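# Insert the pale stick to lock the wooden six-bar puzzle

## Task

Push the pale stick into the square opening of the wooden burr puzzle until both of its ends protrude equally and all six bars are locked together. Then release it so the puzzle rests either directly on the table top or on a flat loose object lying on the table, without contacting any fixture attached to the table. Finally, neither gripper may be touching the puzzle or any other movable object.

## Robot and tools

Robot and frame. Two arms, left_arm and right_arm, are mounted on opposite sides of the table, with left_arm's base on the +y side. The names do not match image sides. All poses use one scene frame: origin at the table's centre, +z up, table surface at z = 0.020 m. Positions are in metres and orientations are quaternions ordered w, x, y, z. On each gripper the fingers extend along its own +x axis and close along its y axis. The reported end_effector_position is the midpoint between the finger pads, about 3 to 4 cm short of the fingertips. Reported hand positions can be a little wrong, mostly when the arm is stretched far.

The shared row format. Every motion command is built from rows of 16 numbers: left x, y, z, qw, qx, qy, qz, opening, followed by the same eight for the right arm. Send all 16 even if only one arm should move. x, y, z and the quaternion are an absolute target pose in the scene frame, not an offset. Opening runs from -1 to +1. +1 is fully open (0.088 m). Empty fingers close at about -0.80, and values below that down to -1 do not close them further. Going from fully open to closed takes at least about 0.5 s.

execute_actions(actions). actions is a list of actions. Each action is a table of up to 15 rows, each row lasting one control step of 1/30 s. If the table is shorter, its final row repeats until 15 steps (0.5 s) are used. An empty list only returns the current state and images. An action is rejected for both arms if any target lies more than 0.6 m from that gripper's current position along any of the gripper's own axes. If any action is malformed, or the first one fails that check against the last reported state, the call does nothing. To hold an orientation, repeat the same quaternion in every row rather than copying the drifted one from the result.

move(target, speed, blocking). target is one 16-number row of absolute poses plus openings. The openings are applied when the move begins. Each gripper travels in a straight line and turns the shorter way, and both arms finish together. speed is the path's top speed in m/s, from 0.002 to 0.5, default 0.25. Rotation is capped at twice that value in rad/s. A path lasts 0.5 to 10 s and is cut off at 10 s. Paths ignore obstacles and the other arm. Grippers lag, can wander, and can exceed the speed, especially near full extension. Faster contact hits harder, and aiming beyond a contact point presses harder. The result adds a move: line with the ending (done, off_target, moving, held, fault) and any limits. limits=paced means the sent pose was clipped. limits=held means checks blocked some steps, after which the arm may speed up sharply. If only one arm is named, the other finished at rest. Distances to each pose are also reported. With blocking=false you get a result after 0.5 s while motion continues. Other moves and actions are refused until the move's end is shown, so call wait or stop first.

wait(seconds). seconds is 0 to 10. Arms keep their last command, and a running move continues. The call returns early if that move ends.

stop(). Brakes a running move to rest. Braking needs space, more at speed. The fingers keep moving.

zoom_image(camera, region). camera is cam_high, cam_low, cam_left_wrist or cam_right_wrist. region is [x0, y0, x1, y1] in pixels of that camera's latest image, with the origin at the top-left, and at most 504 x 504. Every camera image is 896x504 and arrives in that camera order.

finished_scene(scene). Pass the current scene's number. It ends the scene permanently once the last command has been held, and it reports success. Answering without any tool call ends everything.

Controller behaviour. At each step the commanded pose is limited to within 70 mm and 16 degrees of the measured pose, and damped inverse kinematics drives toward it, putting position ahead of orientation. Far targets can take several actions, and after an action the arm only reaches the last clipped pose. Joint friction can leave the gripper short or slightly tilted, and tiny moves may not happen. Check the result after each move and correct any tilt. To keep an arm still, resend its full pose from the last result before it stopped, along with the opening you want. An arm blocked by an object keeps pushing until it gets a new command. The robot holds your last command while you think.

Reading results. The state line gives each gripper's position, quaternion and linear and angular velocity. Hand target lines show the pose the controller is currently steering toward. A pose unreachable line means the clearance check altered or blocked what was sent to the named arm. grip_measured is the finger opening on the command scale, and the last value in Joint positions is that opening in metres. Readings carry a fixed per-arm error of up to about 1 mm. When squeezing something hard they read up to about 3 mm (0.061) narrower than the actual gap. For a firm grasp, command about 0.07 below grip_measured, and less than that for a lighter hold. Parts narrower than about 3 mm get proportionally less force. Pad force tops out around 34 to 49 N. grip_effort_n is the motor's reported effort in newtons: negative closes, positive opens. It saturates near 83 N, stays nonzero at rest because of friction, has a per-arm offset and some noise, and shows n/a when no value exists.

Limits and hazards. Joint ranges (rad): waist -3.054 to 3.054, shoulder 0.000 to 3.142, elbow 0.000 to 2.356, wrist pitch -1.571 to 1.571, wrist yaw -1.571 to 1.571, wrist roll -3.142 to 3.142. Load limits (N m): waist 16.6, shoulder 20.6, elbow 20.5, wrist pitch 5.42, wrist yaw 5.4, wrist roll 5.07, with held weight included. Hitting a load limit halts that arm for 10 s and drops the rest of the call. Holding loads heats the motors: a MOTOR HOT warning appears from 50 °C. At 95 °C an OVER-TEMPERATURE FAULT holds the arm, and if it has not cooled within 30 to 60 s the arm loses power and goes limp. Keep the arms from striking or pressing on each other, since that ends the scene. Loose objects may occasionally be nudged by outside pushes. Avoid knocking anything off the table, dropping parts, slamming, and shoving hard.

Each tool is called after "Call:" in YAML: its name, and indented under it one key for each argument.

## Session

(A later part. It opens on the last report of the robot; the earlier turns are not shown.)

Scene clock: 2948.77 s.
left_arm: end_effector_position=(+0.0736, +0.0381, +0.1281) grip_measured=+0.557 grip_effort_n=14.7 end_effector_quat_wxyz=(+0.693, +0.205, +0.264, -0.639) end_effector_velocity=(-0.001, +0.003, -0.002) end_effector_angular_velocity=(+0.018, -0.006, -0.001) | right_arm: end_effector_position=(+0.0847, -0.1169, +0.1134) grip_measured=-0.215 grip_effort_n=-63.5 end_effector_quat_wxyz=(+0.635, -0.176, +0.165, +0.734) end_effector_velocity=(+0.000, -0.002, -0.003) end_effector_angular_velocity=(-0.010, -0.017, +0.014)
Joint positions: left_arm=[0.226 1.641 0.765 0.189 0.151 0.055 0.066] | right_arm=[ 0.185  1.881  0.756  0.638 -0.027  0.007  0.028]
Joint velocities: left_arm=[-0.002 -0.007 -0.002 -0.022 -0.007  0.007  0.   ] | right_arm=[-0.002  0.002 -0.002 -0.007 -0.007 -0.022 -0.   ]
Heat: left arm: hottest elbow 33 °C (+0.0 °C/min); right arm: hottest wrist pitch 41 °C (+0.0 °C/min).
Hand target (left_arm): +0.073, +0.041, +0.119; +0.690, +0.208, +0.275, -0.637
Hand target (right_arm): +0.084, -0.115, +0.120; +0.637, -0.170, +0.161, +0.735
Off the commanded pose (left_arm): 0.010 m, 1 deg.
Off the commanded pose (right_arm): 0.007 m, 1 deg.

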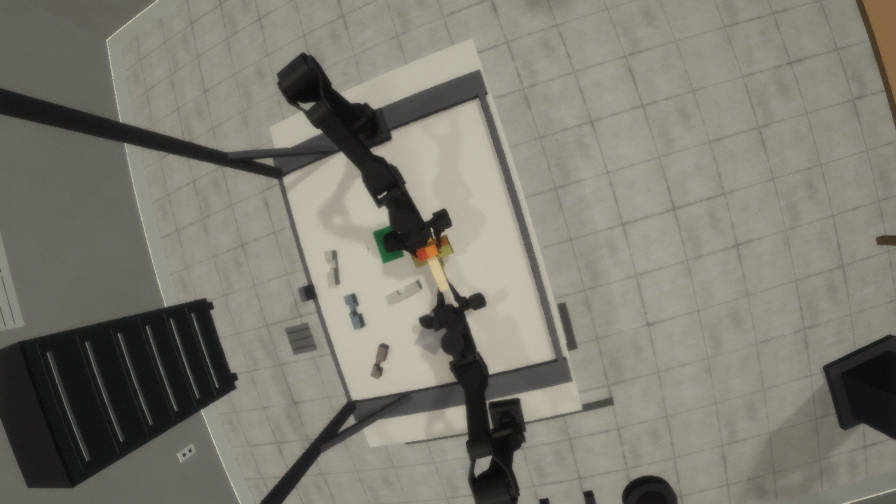

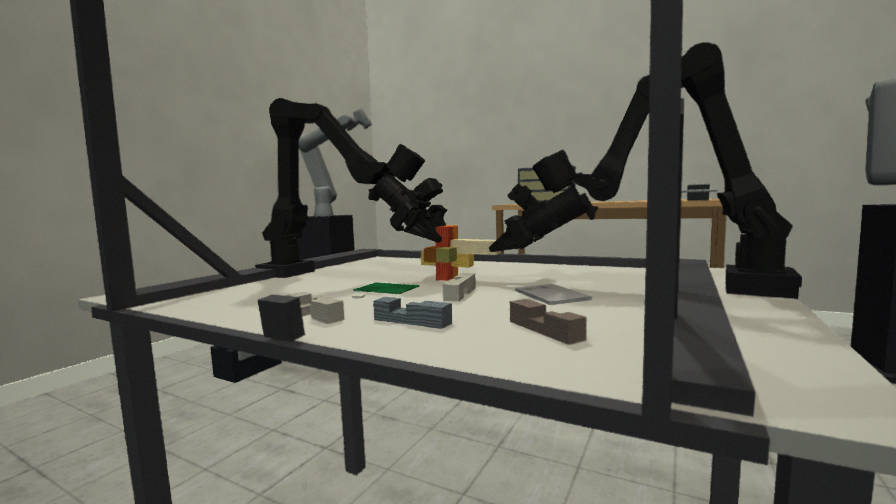

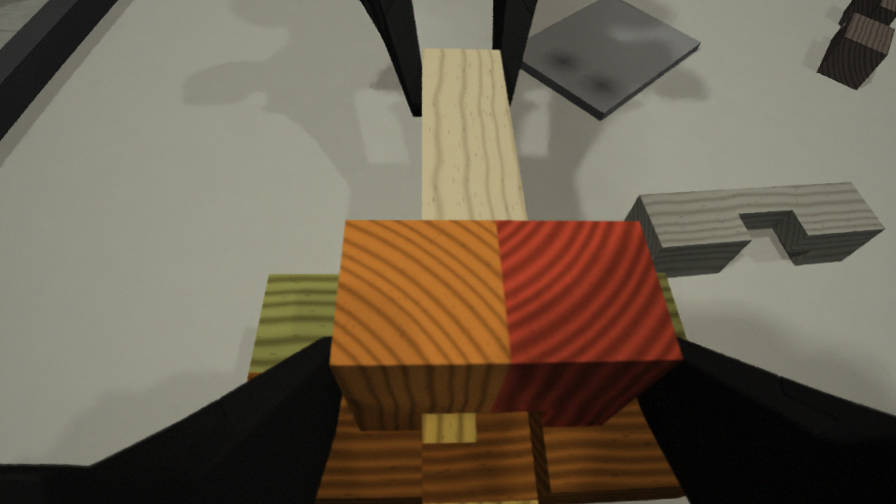

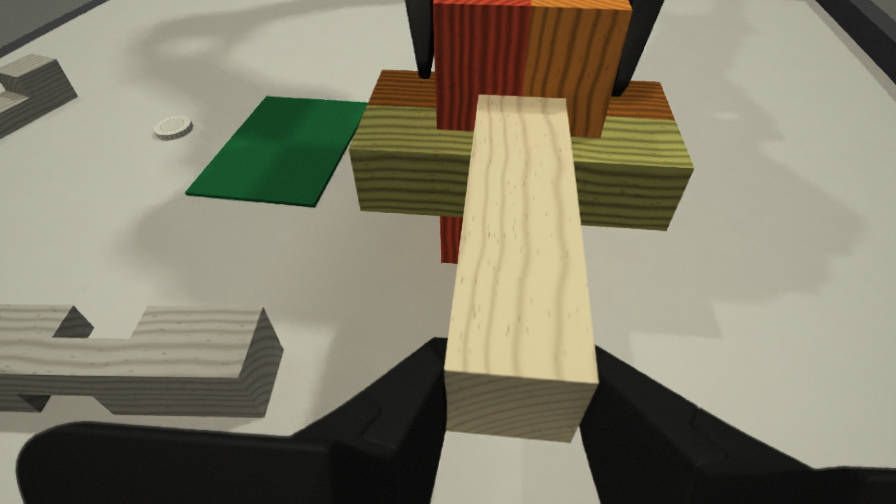

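Call:
execute_actions:
  actions:
    - [[0.0735,0.0414,0.116,0.6888,0.2107,0.277,-0.6357,0.56,0.0844,-0.1148,0.1196,0.6368,-0.17015,0.16097,0.73486,-0.225]]
    - [[0.0735,0.0418,0.113,0.6878,0.2131,0.2796,-0.635,0.56,0.0844,-0.1148,0.1196,0.6368,-0.17015,0.16097,0.73486,-0.225]]
    - [[0.0735,0.0421,0.110,0.6867,0.2155,0.2822,-0.6342,0.56,0.0844,-0.1148,0.1196,0.6368,-0.17015,0.16097,0.73486,-0.225]]
    - [[0.0735,0.0423,0.108,0.6862,0.2167,0.2835,-0.6338,0.56,0.0844,-0.1148,0.1196,0.6368,-0.17015,0.16097,0.73486,-0.225]]
    - [[0.0735,0.0425,0.106,0.6857,0.2178,0.2847,-0.6334,0.56,0.0844,-0.1148,0.1196,0.6368,-0.17015,0.16097,0.73486,-0.225]]
    - [[0.0735,0.0425,0.106,0.6857,0.2178,0.2847,-0.6334,0.56,0.0844,-0.1148,0.1196,0.6368,-0.17015,0.16097,0.73486,-0.225]]

Call:
zoom_image:
  camera: "cam_low"
  region: [410, 215, 480, 285]

Scene clock: 2959.87 s.
left_arm: end_effector_position=(+0.0741, +0.0380, +0.1202) grip_measured=+0.557 grip_effort_n=14.7 end_effector_quat_wxyz=(+0.691, +0.209, +0.270, -0.637) end_effector_velocity=(-0.001, +0.004, -0.004) end_effector_angular_velocity=(+0.022, +0.018, +0.017) | right_arm: end_effector_position=(+0.0847, -0.1169, +0.1133) grip_measured=-0.215 grip_effort_n=-63.5 end_effector_quat_wxyz=(+0.635, -0.176, +0.165, +0.734) end_effector_velocity=(+0.003, -0.002, -0.003) end_effector_angular_velocity=(-0.011, -0.011, -0.005)
Joint positions: left_arm=[0.227 1.664 0.764 0.198 0.151 0.055 0.066] | right_arm=[ 0.185  1.881  0.756  0.638 -0.027  0.007  0.028]
Joint velocities: left_arm=[-0.002 -0.002 -0.002 -0.022 -0.007 -0.022  0.   ] | right_arm=[-0.002 -0.002 -0.007 -0.007  0.007 -0.007 -0.   ]
Heat: left arm: hottest elbow 33 °C (+0.0 °C/min); right arm: hottest wrist pitch 41 °C (+0.0 °C/min).
Hand target (left_arm): +0.073, +0.043, +0.106; +0.686, +0.218, +0.285, -0.634
Hand target (right_arm): +0.084, -0.115, +0.120; +0.637, -0.170, +0.161, +0.735
Off the commanded pose (left_arm): 0.015 m, 2 deg.
Off the commanded pose (right_arm): 0.007 m, 1 deg.

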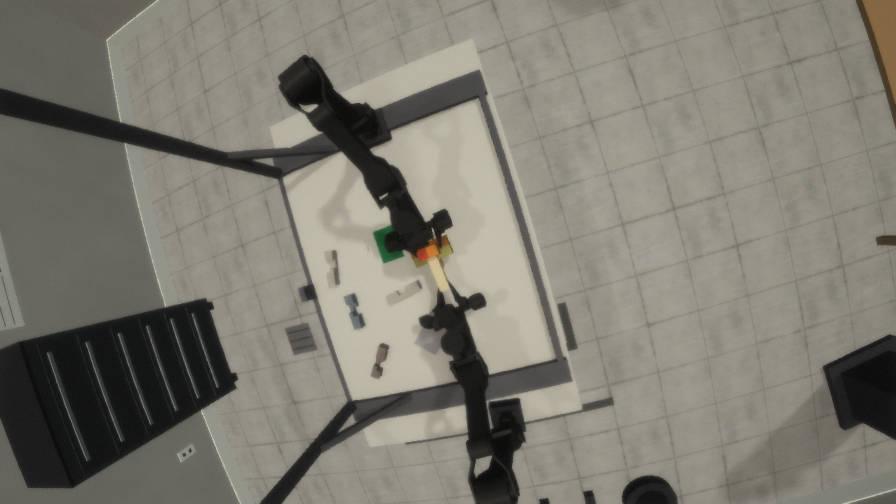

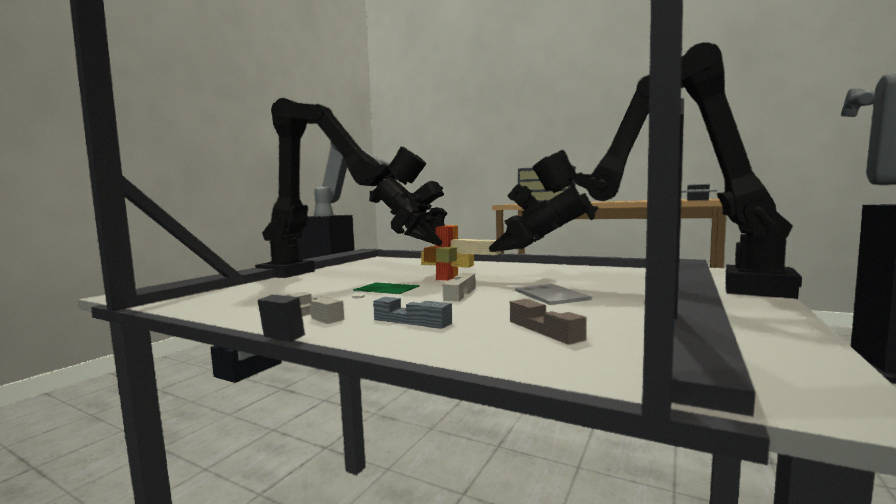

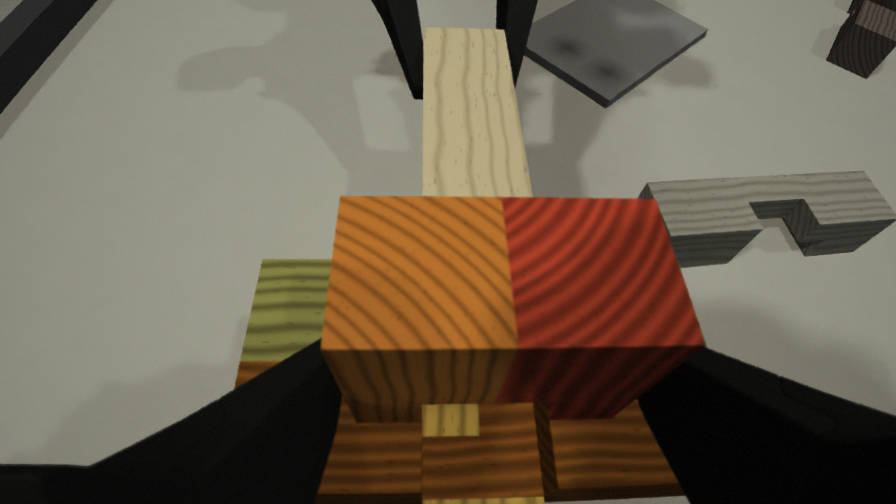

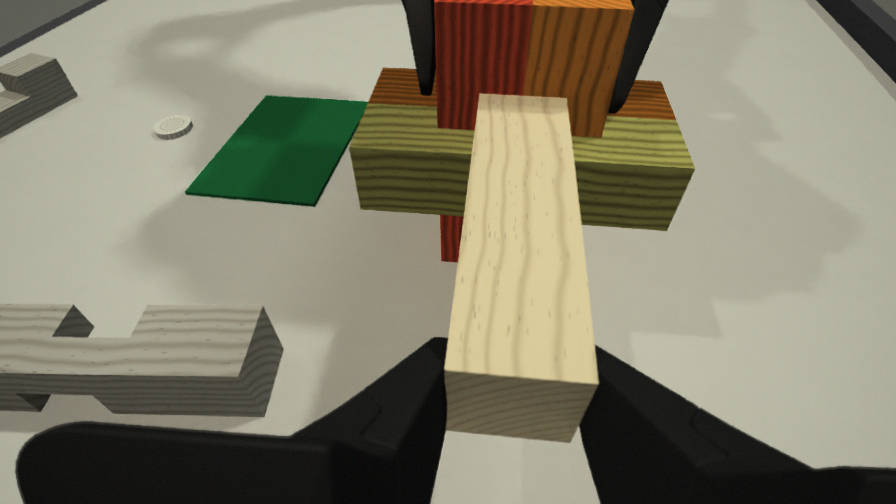

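Region (410, 215, 480, 285) of cam_low's 896x504 image, scaled by 7.200, with more detail than that image has.

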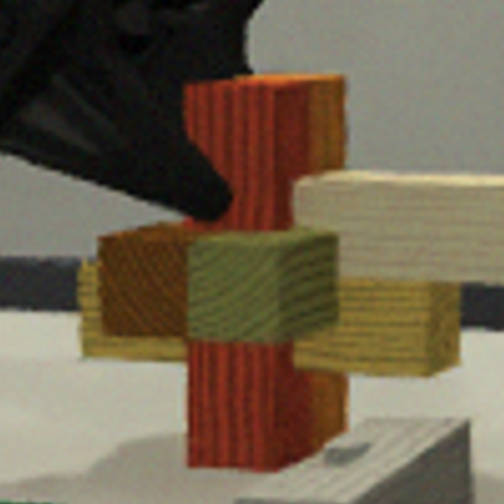

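Call:
execute_actions:
  actions:
    - [[0.0735,0.041,0.114,0.6857,0.2178,0.2847,-0.6334,0.56,0.0844,-0.1148,0.1196,0.6368,-0.17015,0.16097,0.73486,-0.225]]
    - [[0.0730,0.041,0.114,0.6894,0.2260,0.2758,-0.6306,0.56,0.0844,-0.1148,0.1196,0.6368,-0.17015,0.16097,0.73486,-0.225]]
    - [[0.0725,0.041,0.114,0.6931,0.2343,0.2669,-0.6277,0.56,0.0844,-0.1148,0.1196,0.6368,-0.17015,0.16097,0.73486,-0.225]]
    - [[0.0725,0.041,0.114,0.6931,0.2343,0.2669,-0.6277,0.56,0.0844,-0.1148,0.1196,0.6368,-0.17015,0.16097,0.73486,-0.225]]
    - [[0.0725,0.0417,0.110,0.6931,0.2343,0.2669,-0.6277,0.56,0.0844,-0.1148,0.1196,0.6368,-0.17015,0.16097,0.73486,-0.225]]
    - [[0.0725,0.0425,0.107,0.6931,0.2343,0.2669,-0.6277,0.56,0.0844,-0.1148,0.1196,0.6368,-0.17015,0.16097,0.73486,-0.225]]
    - [[0.0725,0.0425,0.105,0.6931,0.2343,0.2669,-0.6277,0.56,0.0844,-0.1148,0.1196,0.6368,-0.17015,0.16097,0.73486,-0.225]]

Call:
zoom_image:
  camera: "cam_low"
  region: [410, 215, 480, 285]

Scene clock: 2974.00 s.
left_arm: end_effector_position=(+0.0732, +0.0377, +0.1188) grip_measured=+0.557 grip_effort_n=14.2 end_effector_quat_wxyz=(+0.697, +0.223, +0.254, -0.632) end_effector_velocity=(-0.001, +0.004, -0.004) end_effector_angular_velocity=(+0.023, -0.005, -0.001) | right_arm: end_effector_position=(+0.0848, -0.1169, +0.1133) grip_measured=-0.215 grip_effort_n=-64.0 end_effector_quat_wxyz=(+0.635, -0.176, +0.165, +0.734) end_effector_velocity=(+0.002, -0.001, -0.003) end_effector_angular_velocity=(-0.009, -0.024, +0.001)
Joint positions: left_arm=[0.209 1.665 0.754 0.217 0.108 0.076 0.066] | right_arm=[ 0.185  1.881  0.756  0.638 -0.027  0.008  0.028]
Joint velocities: left_arm=[-0.002 -0.002 -0.002 -0.022 -0.007  0.007 -0.   ] | right_arm=[-0.002  0.002 -0.002 -0.007  0.007 -0.022 -0.   ]
Heat: left arm: hottest elbow 33 °C (+0.0 °C/min); right arm: hottest wrist pitch 41 °C (+0.0 °C/min).
Hand target (left_arm): +0.072, +0.043, +0.105; +0.693, +0.234, +0.267, -0.628
Hand target (right_arm): +0.084, -0.115, +0.120; +0.637, -0.170, +0.161, +0.735
Off the commanded pose (left_arm): 0.015 m, 2 deg.
Off the commanded pose (right_arm): 0.007 m, 1 deg.

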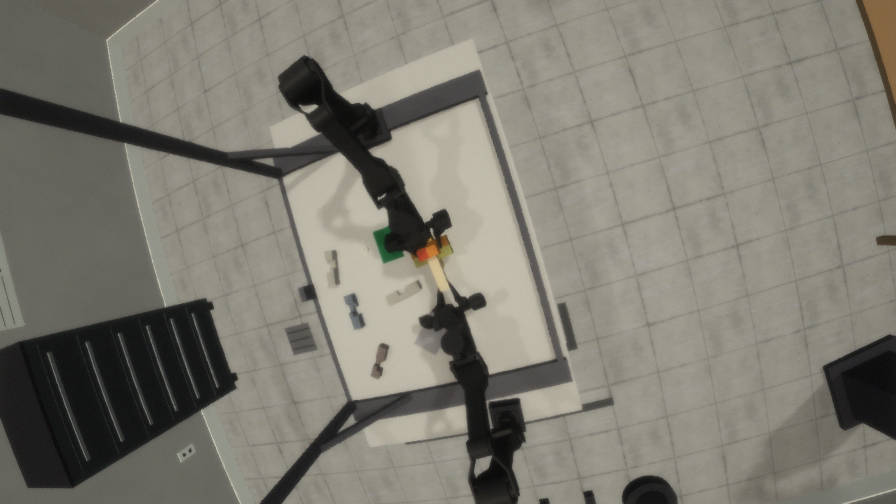

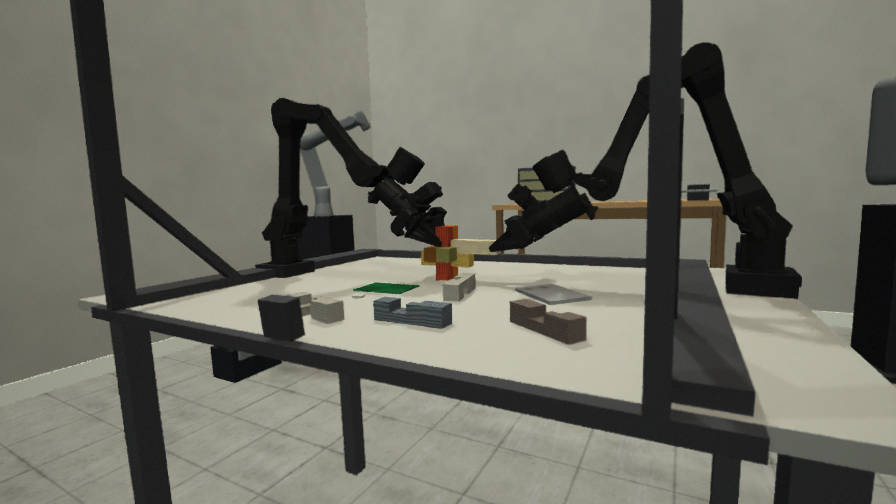

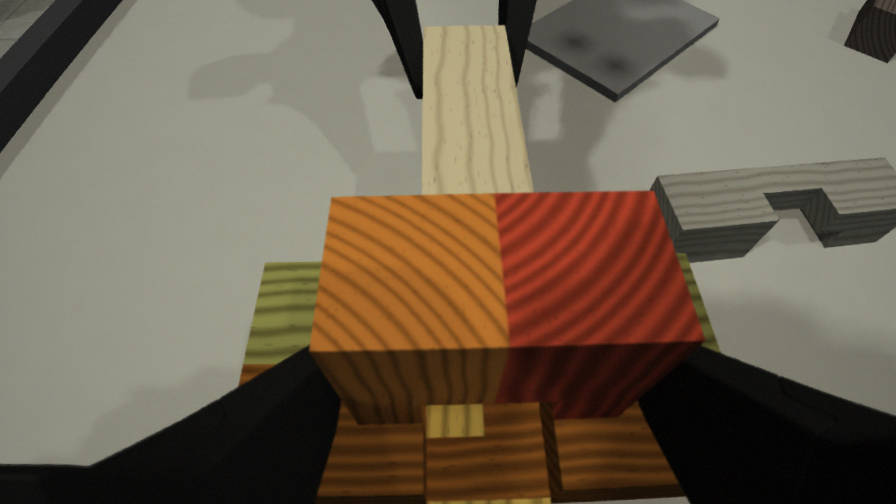

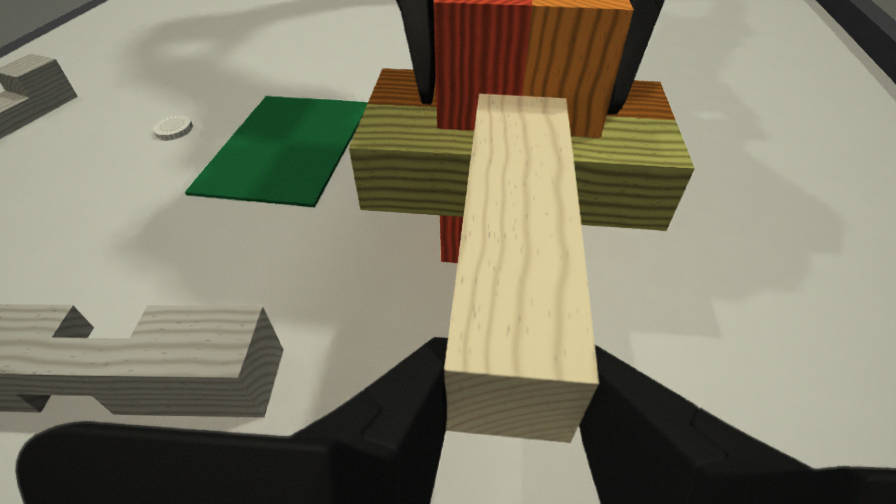

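Region (410, 215, 480, 285) of cam_low's 896x504 image, scaled by 7.200, with more detail than that image has.

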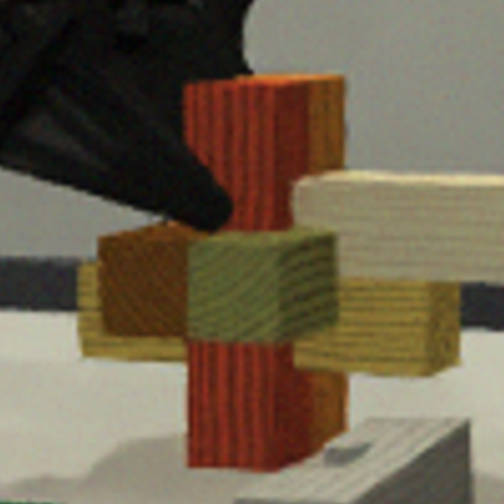

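Call:
zoom_image:
  camera: "cam_left_wrist"
  region: [400, 385, 580, 504]

Region (400, 385, 580, 504) of cam_left_wrist's 896x504 image, scaled by 2.800, with more detail than that image has; it fills the top 333 rows of this view, and the rest is white.

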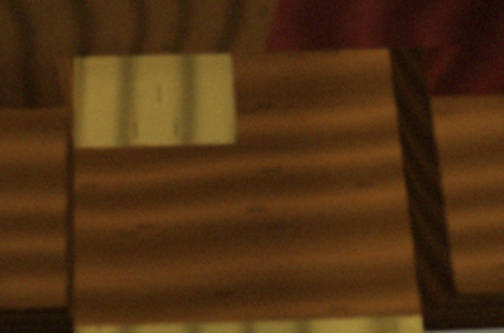

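Call:
execute_actions:
  actions:
    - [[0.0725,0.0425,0.105,0.6947,0.2381,0.2627,-0.6263,0.56,0.0843,-0.1141,0.1162,0.6363,-0.17258,0.16317,0.73425,-0.225]]
    - [[0.0725,0.0425,0.104,0.6947,0.2381,0.2627,-0.6263,0.56,0.0843,-0.1134,0.1129,0.63577,-0.17501,0.16537,0.73363,-0.225]]
    - [[0.0725,0.0425,0.104,0.6947,0.2381,0.2627,-0.6263,0.56,0.0841,-0.1118,0.1128,0.63583,-0.17471,0.1651,0.73371,-0.225]]
    - [[0.0725,0.0425,0.104,0.6947,0.2381,0.2627,-0.6263,0.56,0.0839,-0.1103,0.1127,0.6359,-0.17441,0.16483,0.73378,-0.225]]
    - [[0.0725,0.0425,0.104,0.6947,0.2381,0.2627,-0.6263,0.56,0.0837,-0.1087,0.1126,0.63596,-0.17411,0.16456,0.73386,-0.225]]
    - [[0.0725,0.0425,0.104,0.6947,0.2381,0.2627,-0.6263,0.56,0.0837,-0.1087,0.1126,0.63596,-0.17411,0.16456,0.73386,-0.225]]

Scene clock: 2992.20 s.
left_arm: end_effector_position=(+0.0734, +0.0378, +0.1182) grip_measured=+0.557 grip_effort_n=14.2 end_effector_quat_wxyz=(+0.699, +0.226, +0.250, -0.630) end_effector_velocity=(-0.000, +0.002, -0.001) end_effector_angular_velocity=(+0.008, +0.003, +0.008) | right_arm: end_effector_position=(+0.0843, -0.1131, +0.1137) grip_measured=-0.215 grip_effort_n=-64.0 end_effector_quat_wxyz=(+0.635, -0.175, +0.164, +0.734) end_effector_velocity=(+0.000, +0.000, +0.003) end_effector_angular_velocity=(+0.002, +0.004, +0.016)
Joint positions: left_arm=[0.206 1.666 0.75  0.225 0.098 0.082 0.066] | right_arm=[ 0.185  1.892  0.77   0.638 -0.027  0.008  0.028]
Joint velocities: left_arm=[-0.002 -0.002 -0.002 -0.007 -0.007 -0.007  0.   ] | right_arm=[-0.007 -0.007  0.002 -0.007 -0.022 -0.007 -0.   ]
Heat: left arm: hottest elbow 32 °C (-1.0 °C/min); right arm: hottest wrist pitch 41 °C (+0.0 °C/min).
Hand target (left_arm): +0.072, +0.043, +0.104; +0.694, +0.238, +0.263, -0.626
Hand target (right_arm): +0.084, -0.109, +0.113; +0.636, -0.174, +0.165, +0.734
Off the commanded pose (left_arm): 0.015 m, 2 deg.
Off the commanded pose (right_arm): 0.005 m, 0 deg.

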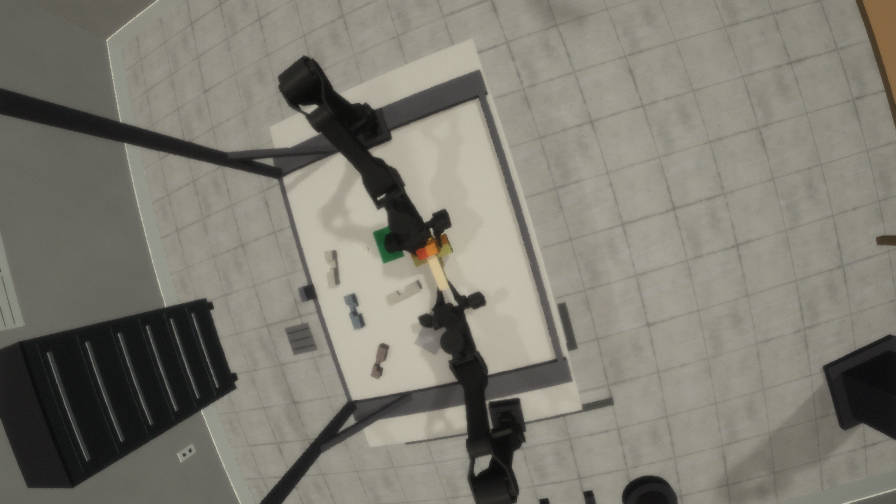

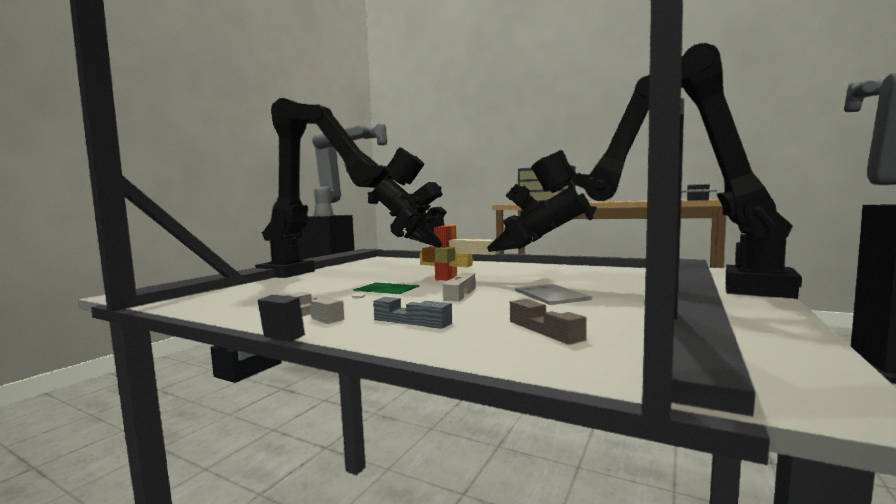

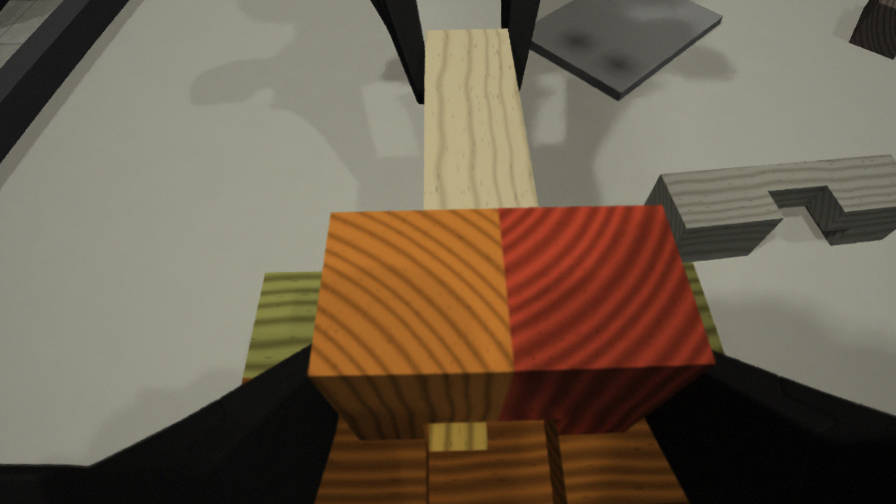

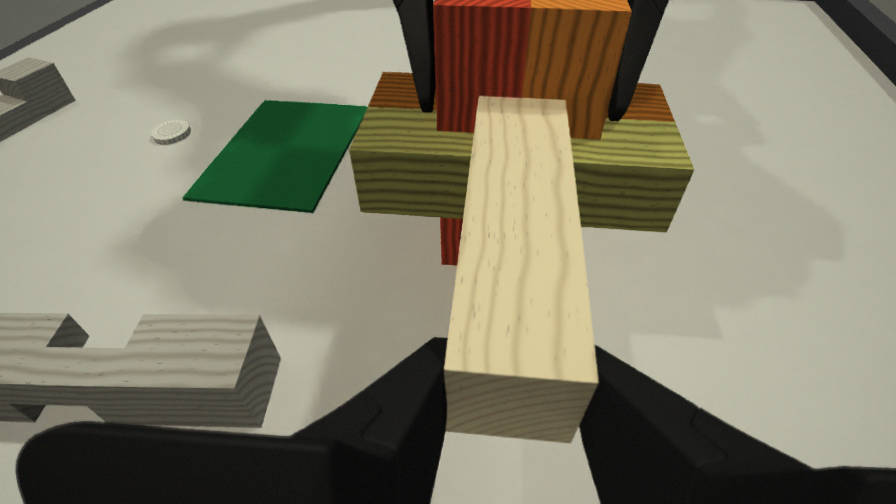

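Call:
zoom_image:
  camera: "cam_low"
  region: [410, 215, 480, 285]

Region (410, 215, 480, 285) of cam_low's 896x504 image, scaled by 7.200, with more detail than that image has.

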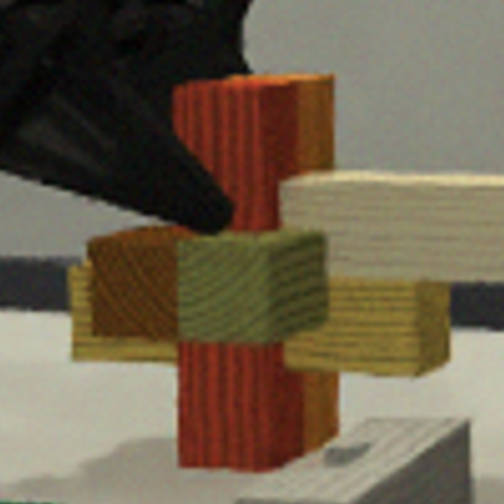

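Call:
execute_actions:
  actions:
    - [[0.0725,0.043,0.112,0.697,0.232,0.256,-0.628,0.56,0.0842,-0.1128,0.114,0.636,-0.174,0.1645,0.73388,-0.225]]
    - [[0.0725,0.045,0.120,0.699,0.227,0.250,-0.630,0.56,0.0846,-0.1169,0.1155,0.636,-0.17393,0.1644,0.7339,-0.225]]
    - [[0.0722,0.047,0.122,0.699,0.227,0.250,-0.630,0.56,0.0846,-0.1169,0.1155,0.636,-0.17393,0.1644,0.7339,-0.225]]
    - [[0.0722,0.047,0.118,0.698,0.230,0.253,-0.629,0.56,0.0846,-0.1169,0.1155,0.636,-0.17393,0.1644,0.7339,-0.225]]
    - [[0.0722,0.0475,0.112,0.696,0.235,0.259,-0.627,0.56,0.0846,-0.1169,0.1155,0.636,-0.17393,0.1644,0.7339,-0.225]]
    - [[0.0722,0.048,0.106,0.694,0.240,0.2645,-0.6255,0.56,0.0846,-0.1169,0.1155,0.636,-0.17393,0.1644,0.7339,-0.225]]
    - [[0.0722,0.0485,0.101,0.6925,0.2437,0.2687,-0.624,0.56,0.0846,-0.1169,0.1155,0.636,-0.17393,0.1644,0.7339,-0.225]]
    - [[0.0722,0.049,0.096,0.691,0.2475,0.273,-0.6225,0.56,0.0846,-0.1169,0.1155,0.636,-0.17393,0.1644,0.7339,-0.225]]
    - [[0.0722,0.049,0.096,0.691,0.2475,0.273,-0.6225,0.56,0.0846,-0.1169,0.1155,0.636,-0.17393,0.1644,0.7339,-0.225]]

Call:
zoom_image:
  camera: "cam_low"
  region: [410, 215, 480, 285]

Scene clock: 3013.03 s.
left_arm: end_effector_position=(+0.0721, +0.0435, +0.1164) grip_measured=+0.557 grip_effort_n=14.2 end_effector_quat_wxyz=(+0.697, +0.230, +0.253, -0.630) end_effector_velocity=(-0.001, +0.004, -0.004) end_effector_angular_velocity=(+0.021, +0.017, +0.017) | right_arm: end_effector_position=(+0.0845, -0.1148, +0.1132) grip_measured=-0.215 grip_effort_n=-63.5 end_effector_quat_wxyz=(+0.635, -0.176, +0.165, +0.734) end_effector_velocity=(-0.002, -0.000, +0.001) end_effector_angular_velocity=(-0.002, -0.003, +0.012)
Joint positions: left_arm=[0.206 1.651 0.733 0.216 0.098 0.084 0.066] | right_arm=[ 0.185  1.888  0.764  0.637 -0.027  0.008  0.028]
Joint velocities: left_arm=[-0.002 -0.002 -0.002 -0.022 -0.007 -0.022  0.   ] | right_arm=[ 0.002 -0.002  0.002 -0.007 -0.007 -0.007 -0.   ]
Heat: left arm: hottest elbow 32 °C (-1.0 °C/min); right arm: hottest wrist pitch 41 °C (+0.0 °C/min).
Hand target (left_arm): +0.072, +0.050, +0.097; +0.691, +0.247, +0.273, -0.622
Hand target (right_arm): +0.085, -0.117, +0.115; +0.636, -0.174, +0.164, +0.734
Off the commanded pose (left_arm): 0.021 m, 3 deg.
Off the commanded pose (right_arm): 0.003 m, 0 deg.

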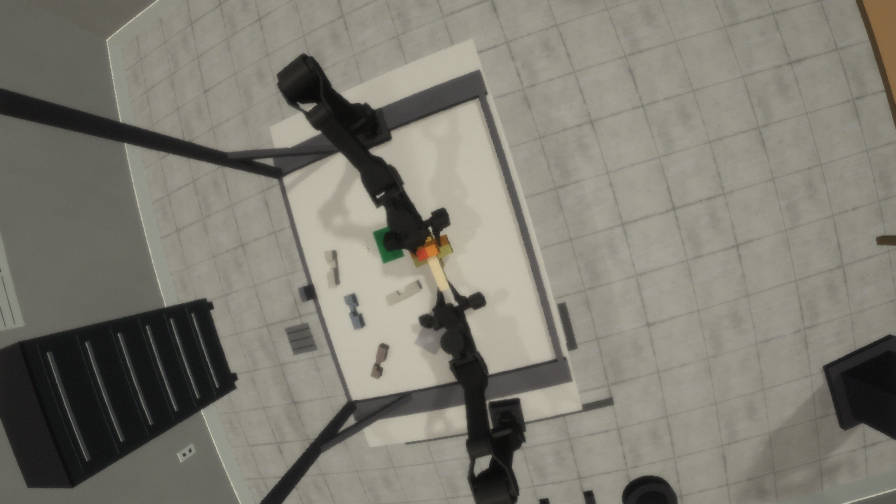

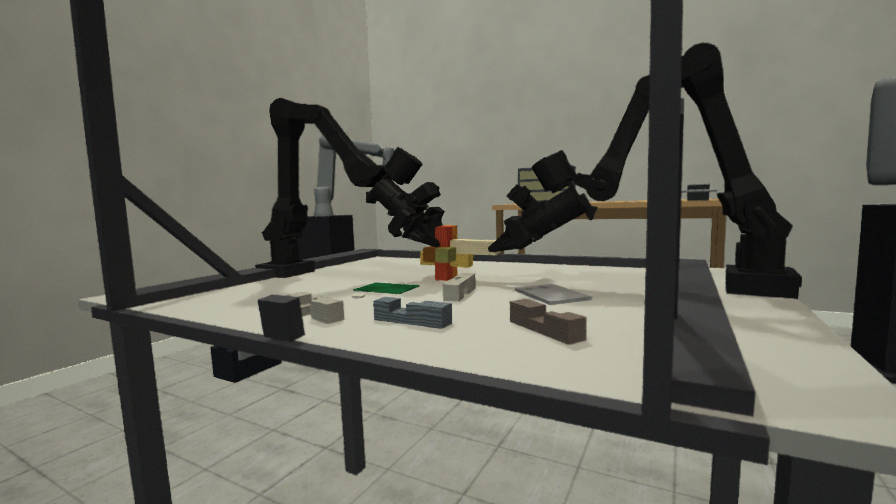

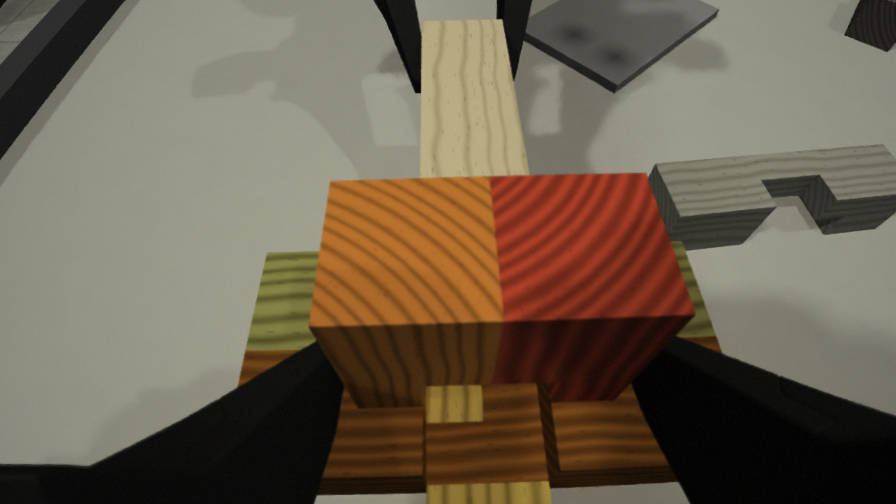

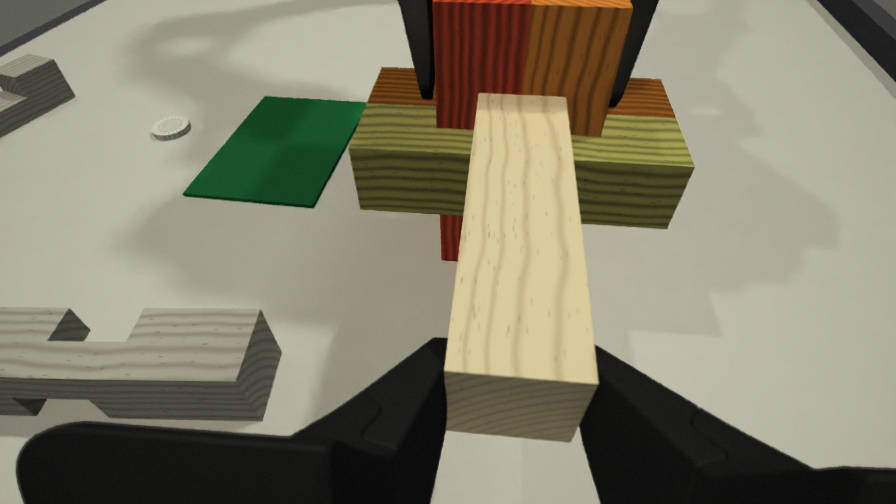

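Region (410, 215, 480, 285) of cam_low's 896x504 image, scaled by 7.200, with more detail than that image has.

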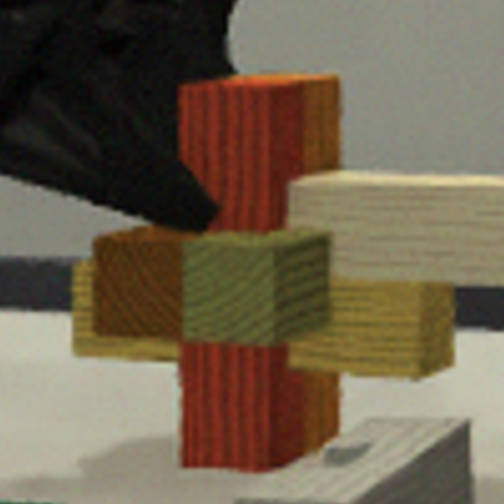

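Call:
execute_actions:
  actions:
    - [[0.0722,0.049,0.096,0.691,0.2475,0.273,-0.6225,0.56,0.0844,-0.1148,0.1132,0.6357,-0.17537,0.1657,0.73354,-0.225]]
    - [[0.0722,0.049,0.096,0.691,0.2475,0.273,-0.6225,0.56,0.0844,-0.1148,0.1132,0.6357,-0.17537,0.1657,0.73354,-0.18]]
    - [[0.0722,0.049,0.096,0.691,0.2475,0.273,-0.6225,0.56,0.0844,-0.1148,0.1132,0.6357,-0.17537,0.1657,0.73354,-0.15]]
    - [[0.0722,0.049,0.096,0.691,0.2475,0.273,-0.6225,0.56,0.0844,-0.1148,0.1132,0.6357,-0.17537,0.1657,0.73354,-0.10]]
    - [[0.0722,0.049,0.096,0.691,0.2475,0.273,-0.6225,0.56,0.0844,-0.1148,0.1132,0.6357,-0.17537,0.1657,0.73354,-0.10]]

Call:
zoom_image:
  camera: "cam_low"
  region: [410, 215, 510, 285]

Scene clock: 3028.60 s.
left_arm: end_effector_position=(+0.0719, +0.0429, +0.1163) grip_measured=+0.557 grip_effort_n=14.2 end_effector_quat_wxyz=(+0.697, +0.230, +0.252, -0.630) end_effector_velocity=(+0.000, +0.000, +0.002) end_effector_angular_velocity=(-0.003, +0.012, +0.017) | right_arm: end_effector_position=(+0.0845, -0.1149, +0.1131) grip_measured=-0.102 grip_effort_n=16.5 end_effector_quat_wxyz=(+0.635, -0.176, +0.165, +0.734) end_effector_velocity=(+0.000, -0.001, -0.001) end_effector_angular_velocity=(-0.005, -0.017, +0.014)
Joint positions: left_arm=[0.205 1.653 0.733 0.22  0.098 0.085 0.066] | right_arm=[ 0.185  1.888  0.764  0.636 -0.027  0.008  0.034]
Joint velocities: left_arm=[-0.002 -0.007  0.002 -0.007 -0.007 -0.022 -0.   ] | right_arm=[-0.002 -0.002 -0.002 -0.007 -0.007 -0.022 -0.   ]
Heat: left arm: hottest elbow 32 °C (-1.0 °C/min); right arm: hottest wrist pitch 41 °C (+0.0 °C/min).
Hand target (left_arm): +0.072, +0.050, +0.097; +0.691, +0.247, +0.273, -0.622
Hand target (right_arm): +0.084, -0.115, +0.113; +0.636, -0.175, +0.166, +0.733
Off the commanded pose (left_arm): 0.021 m, 3 deg.
Off the commanded pose (right_arm): 0.000 m, 0 deg.

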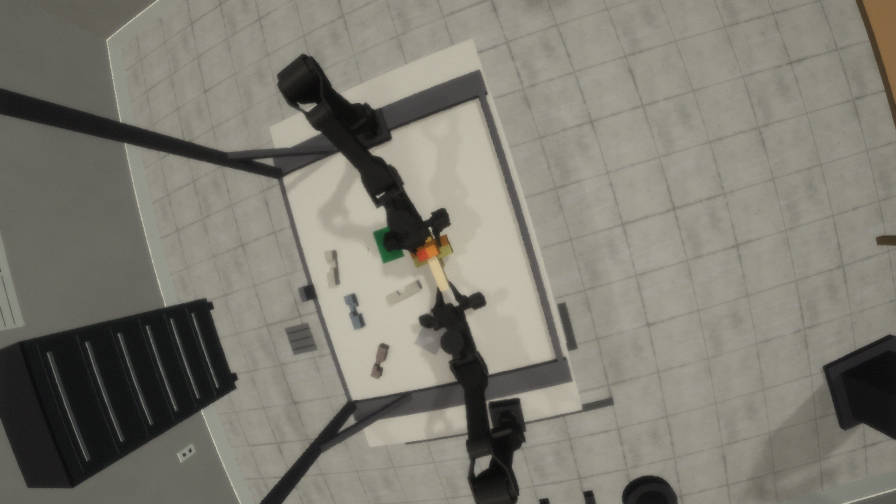

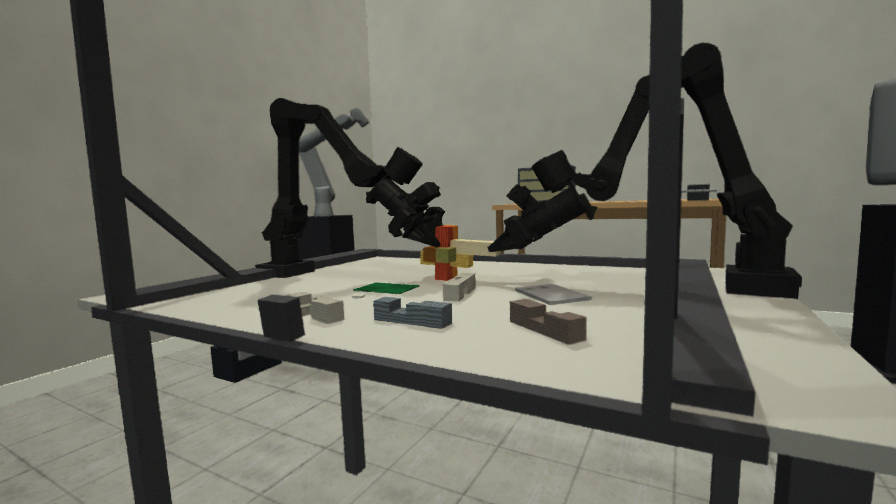

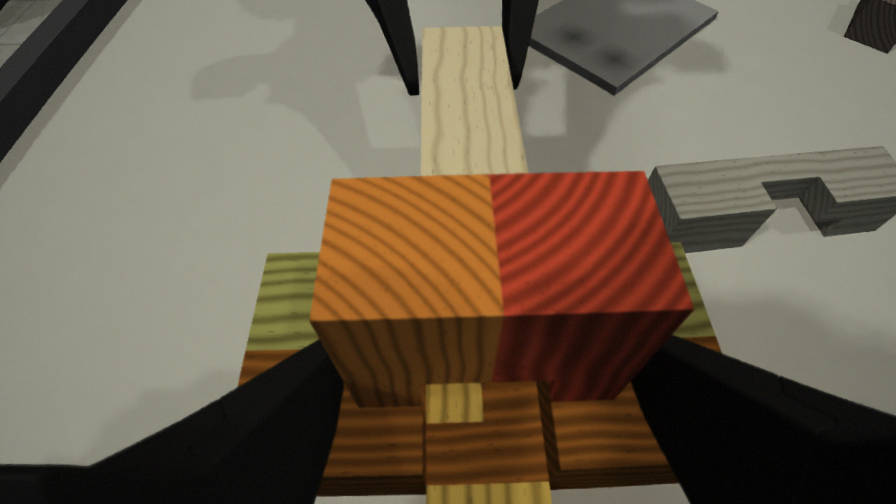

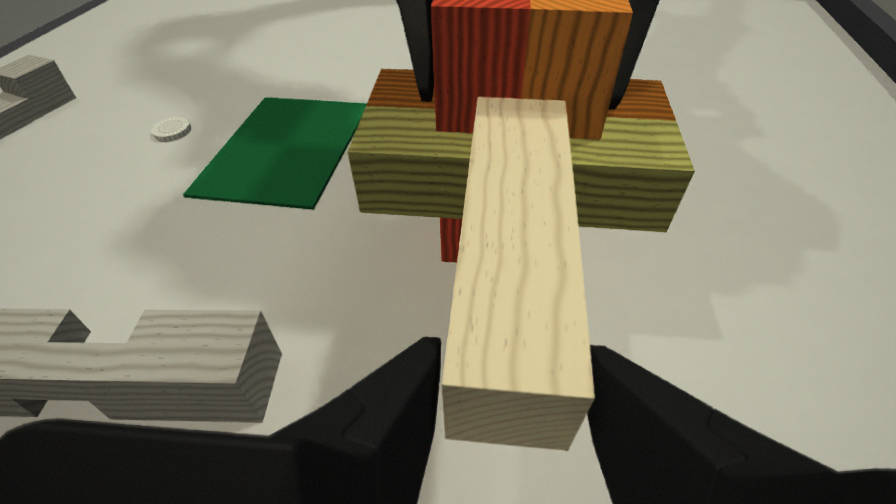

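Region (410, 215, 510, 285) of cam_low's 896x504 image, scaled by 5.040, with more detail than that image has; it fills the top 353 rows of this view, and the rest is white.

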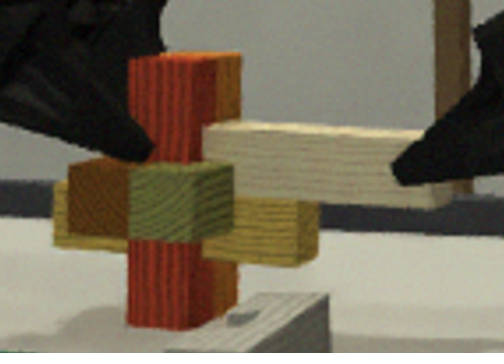

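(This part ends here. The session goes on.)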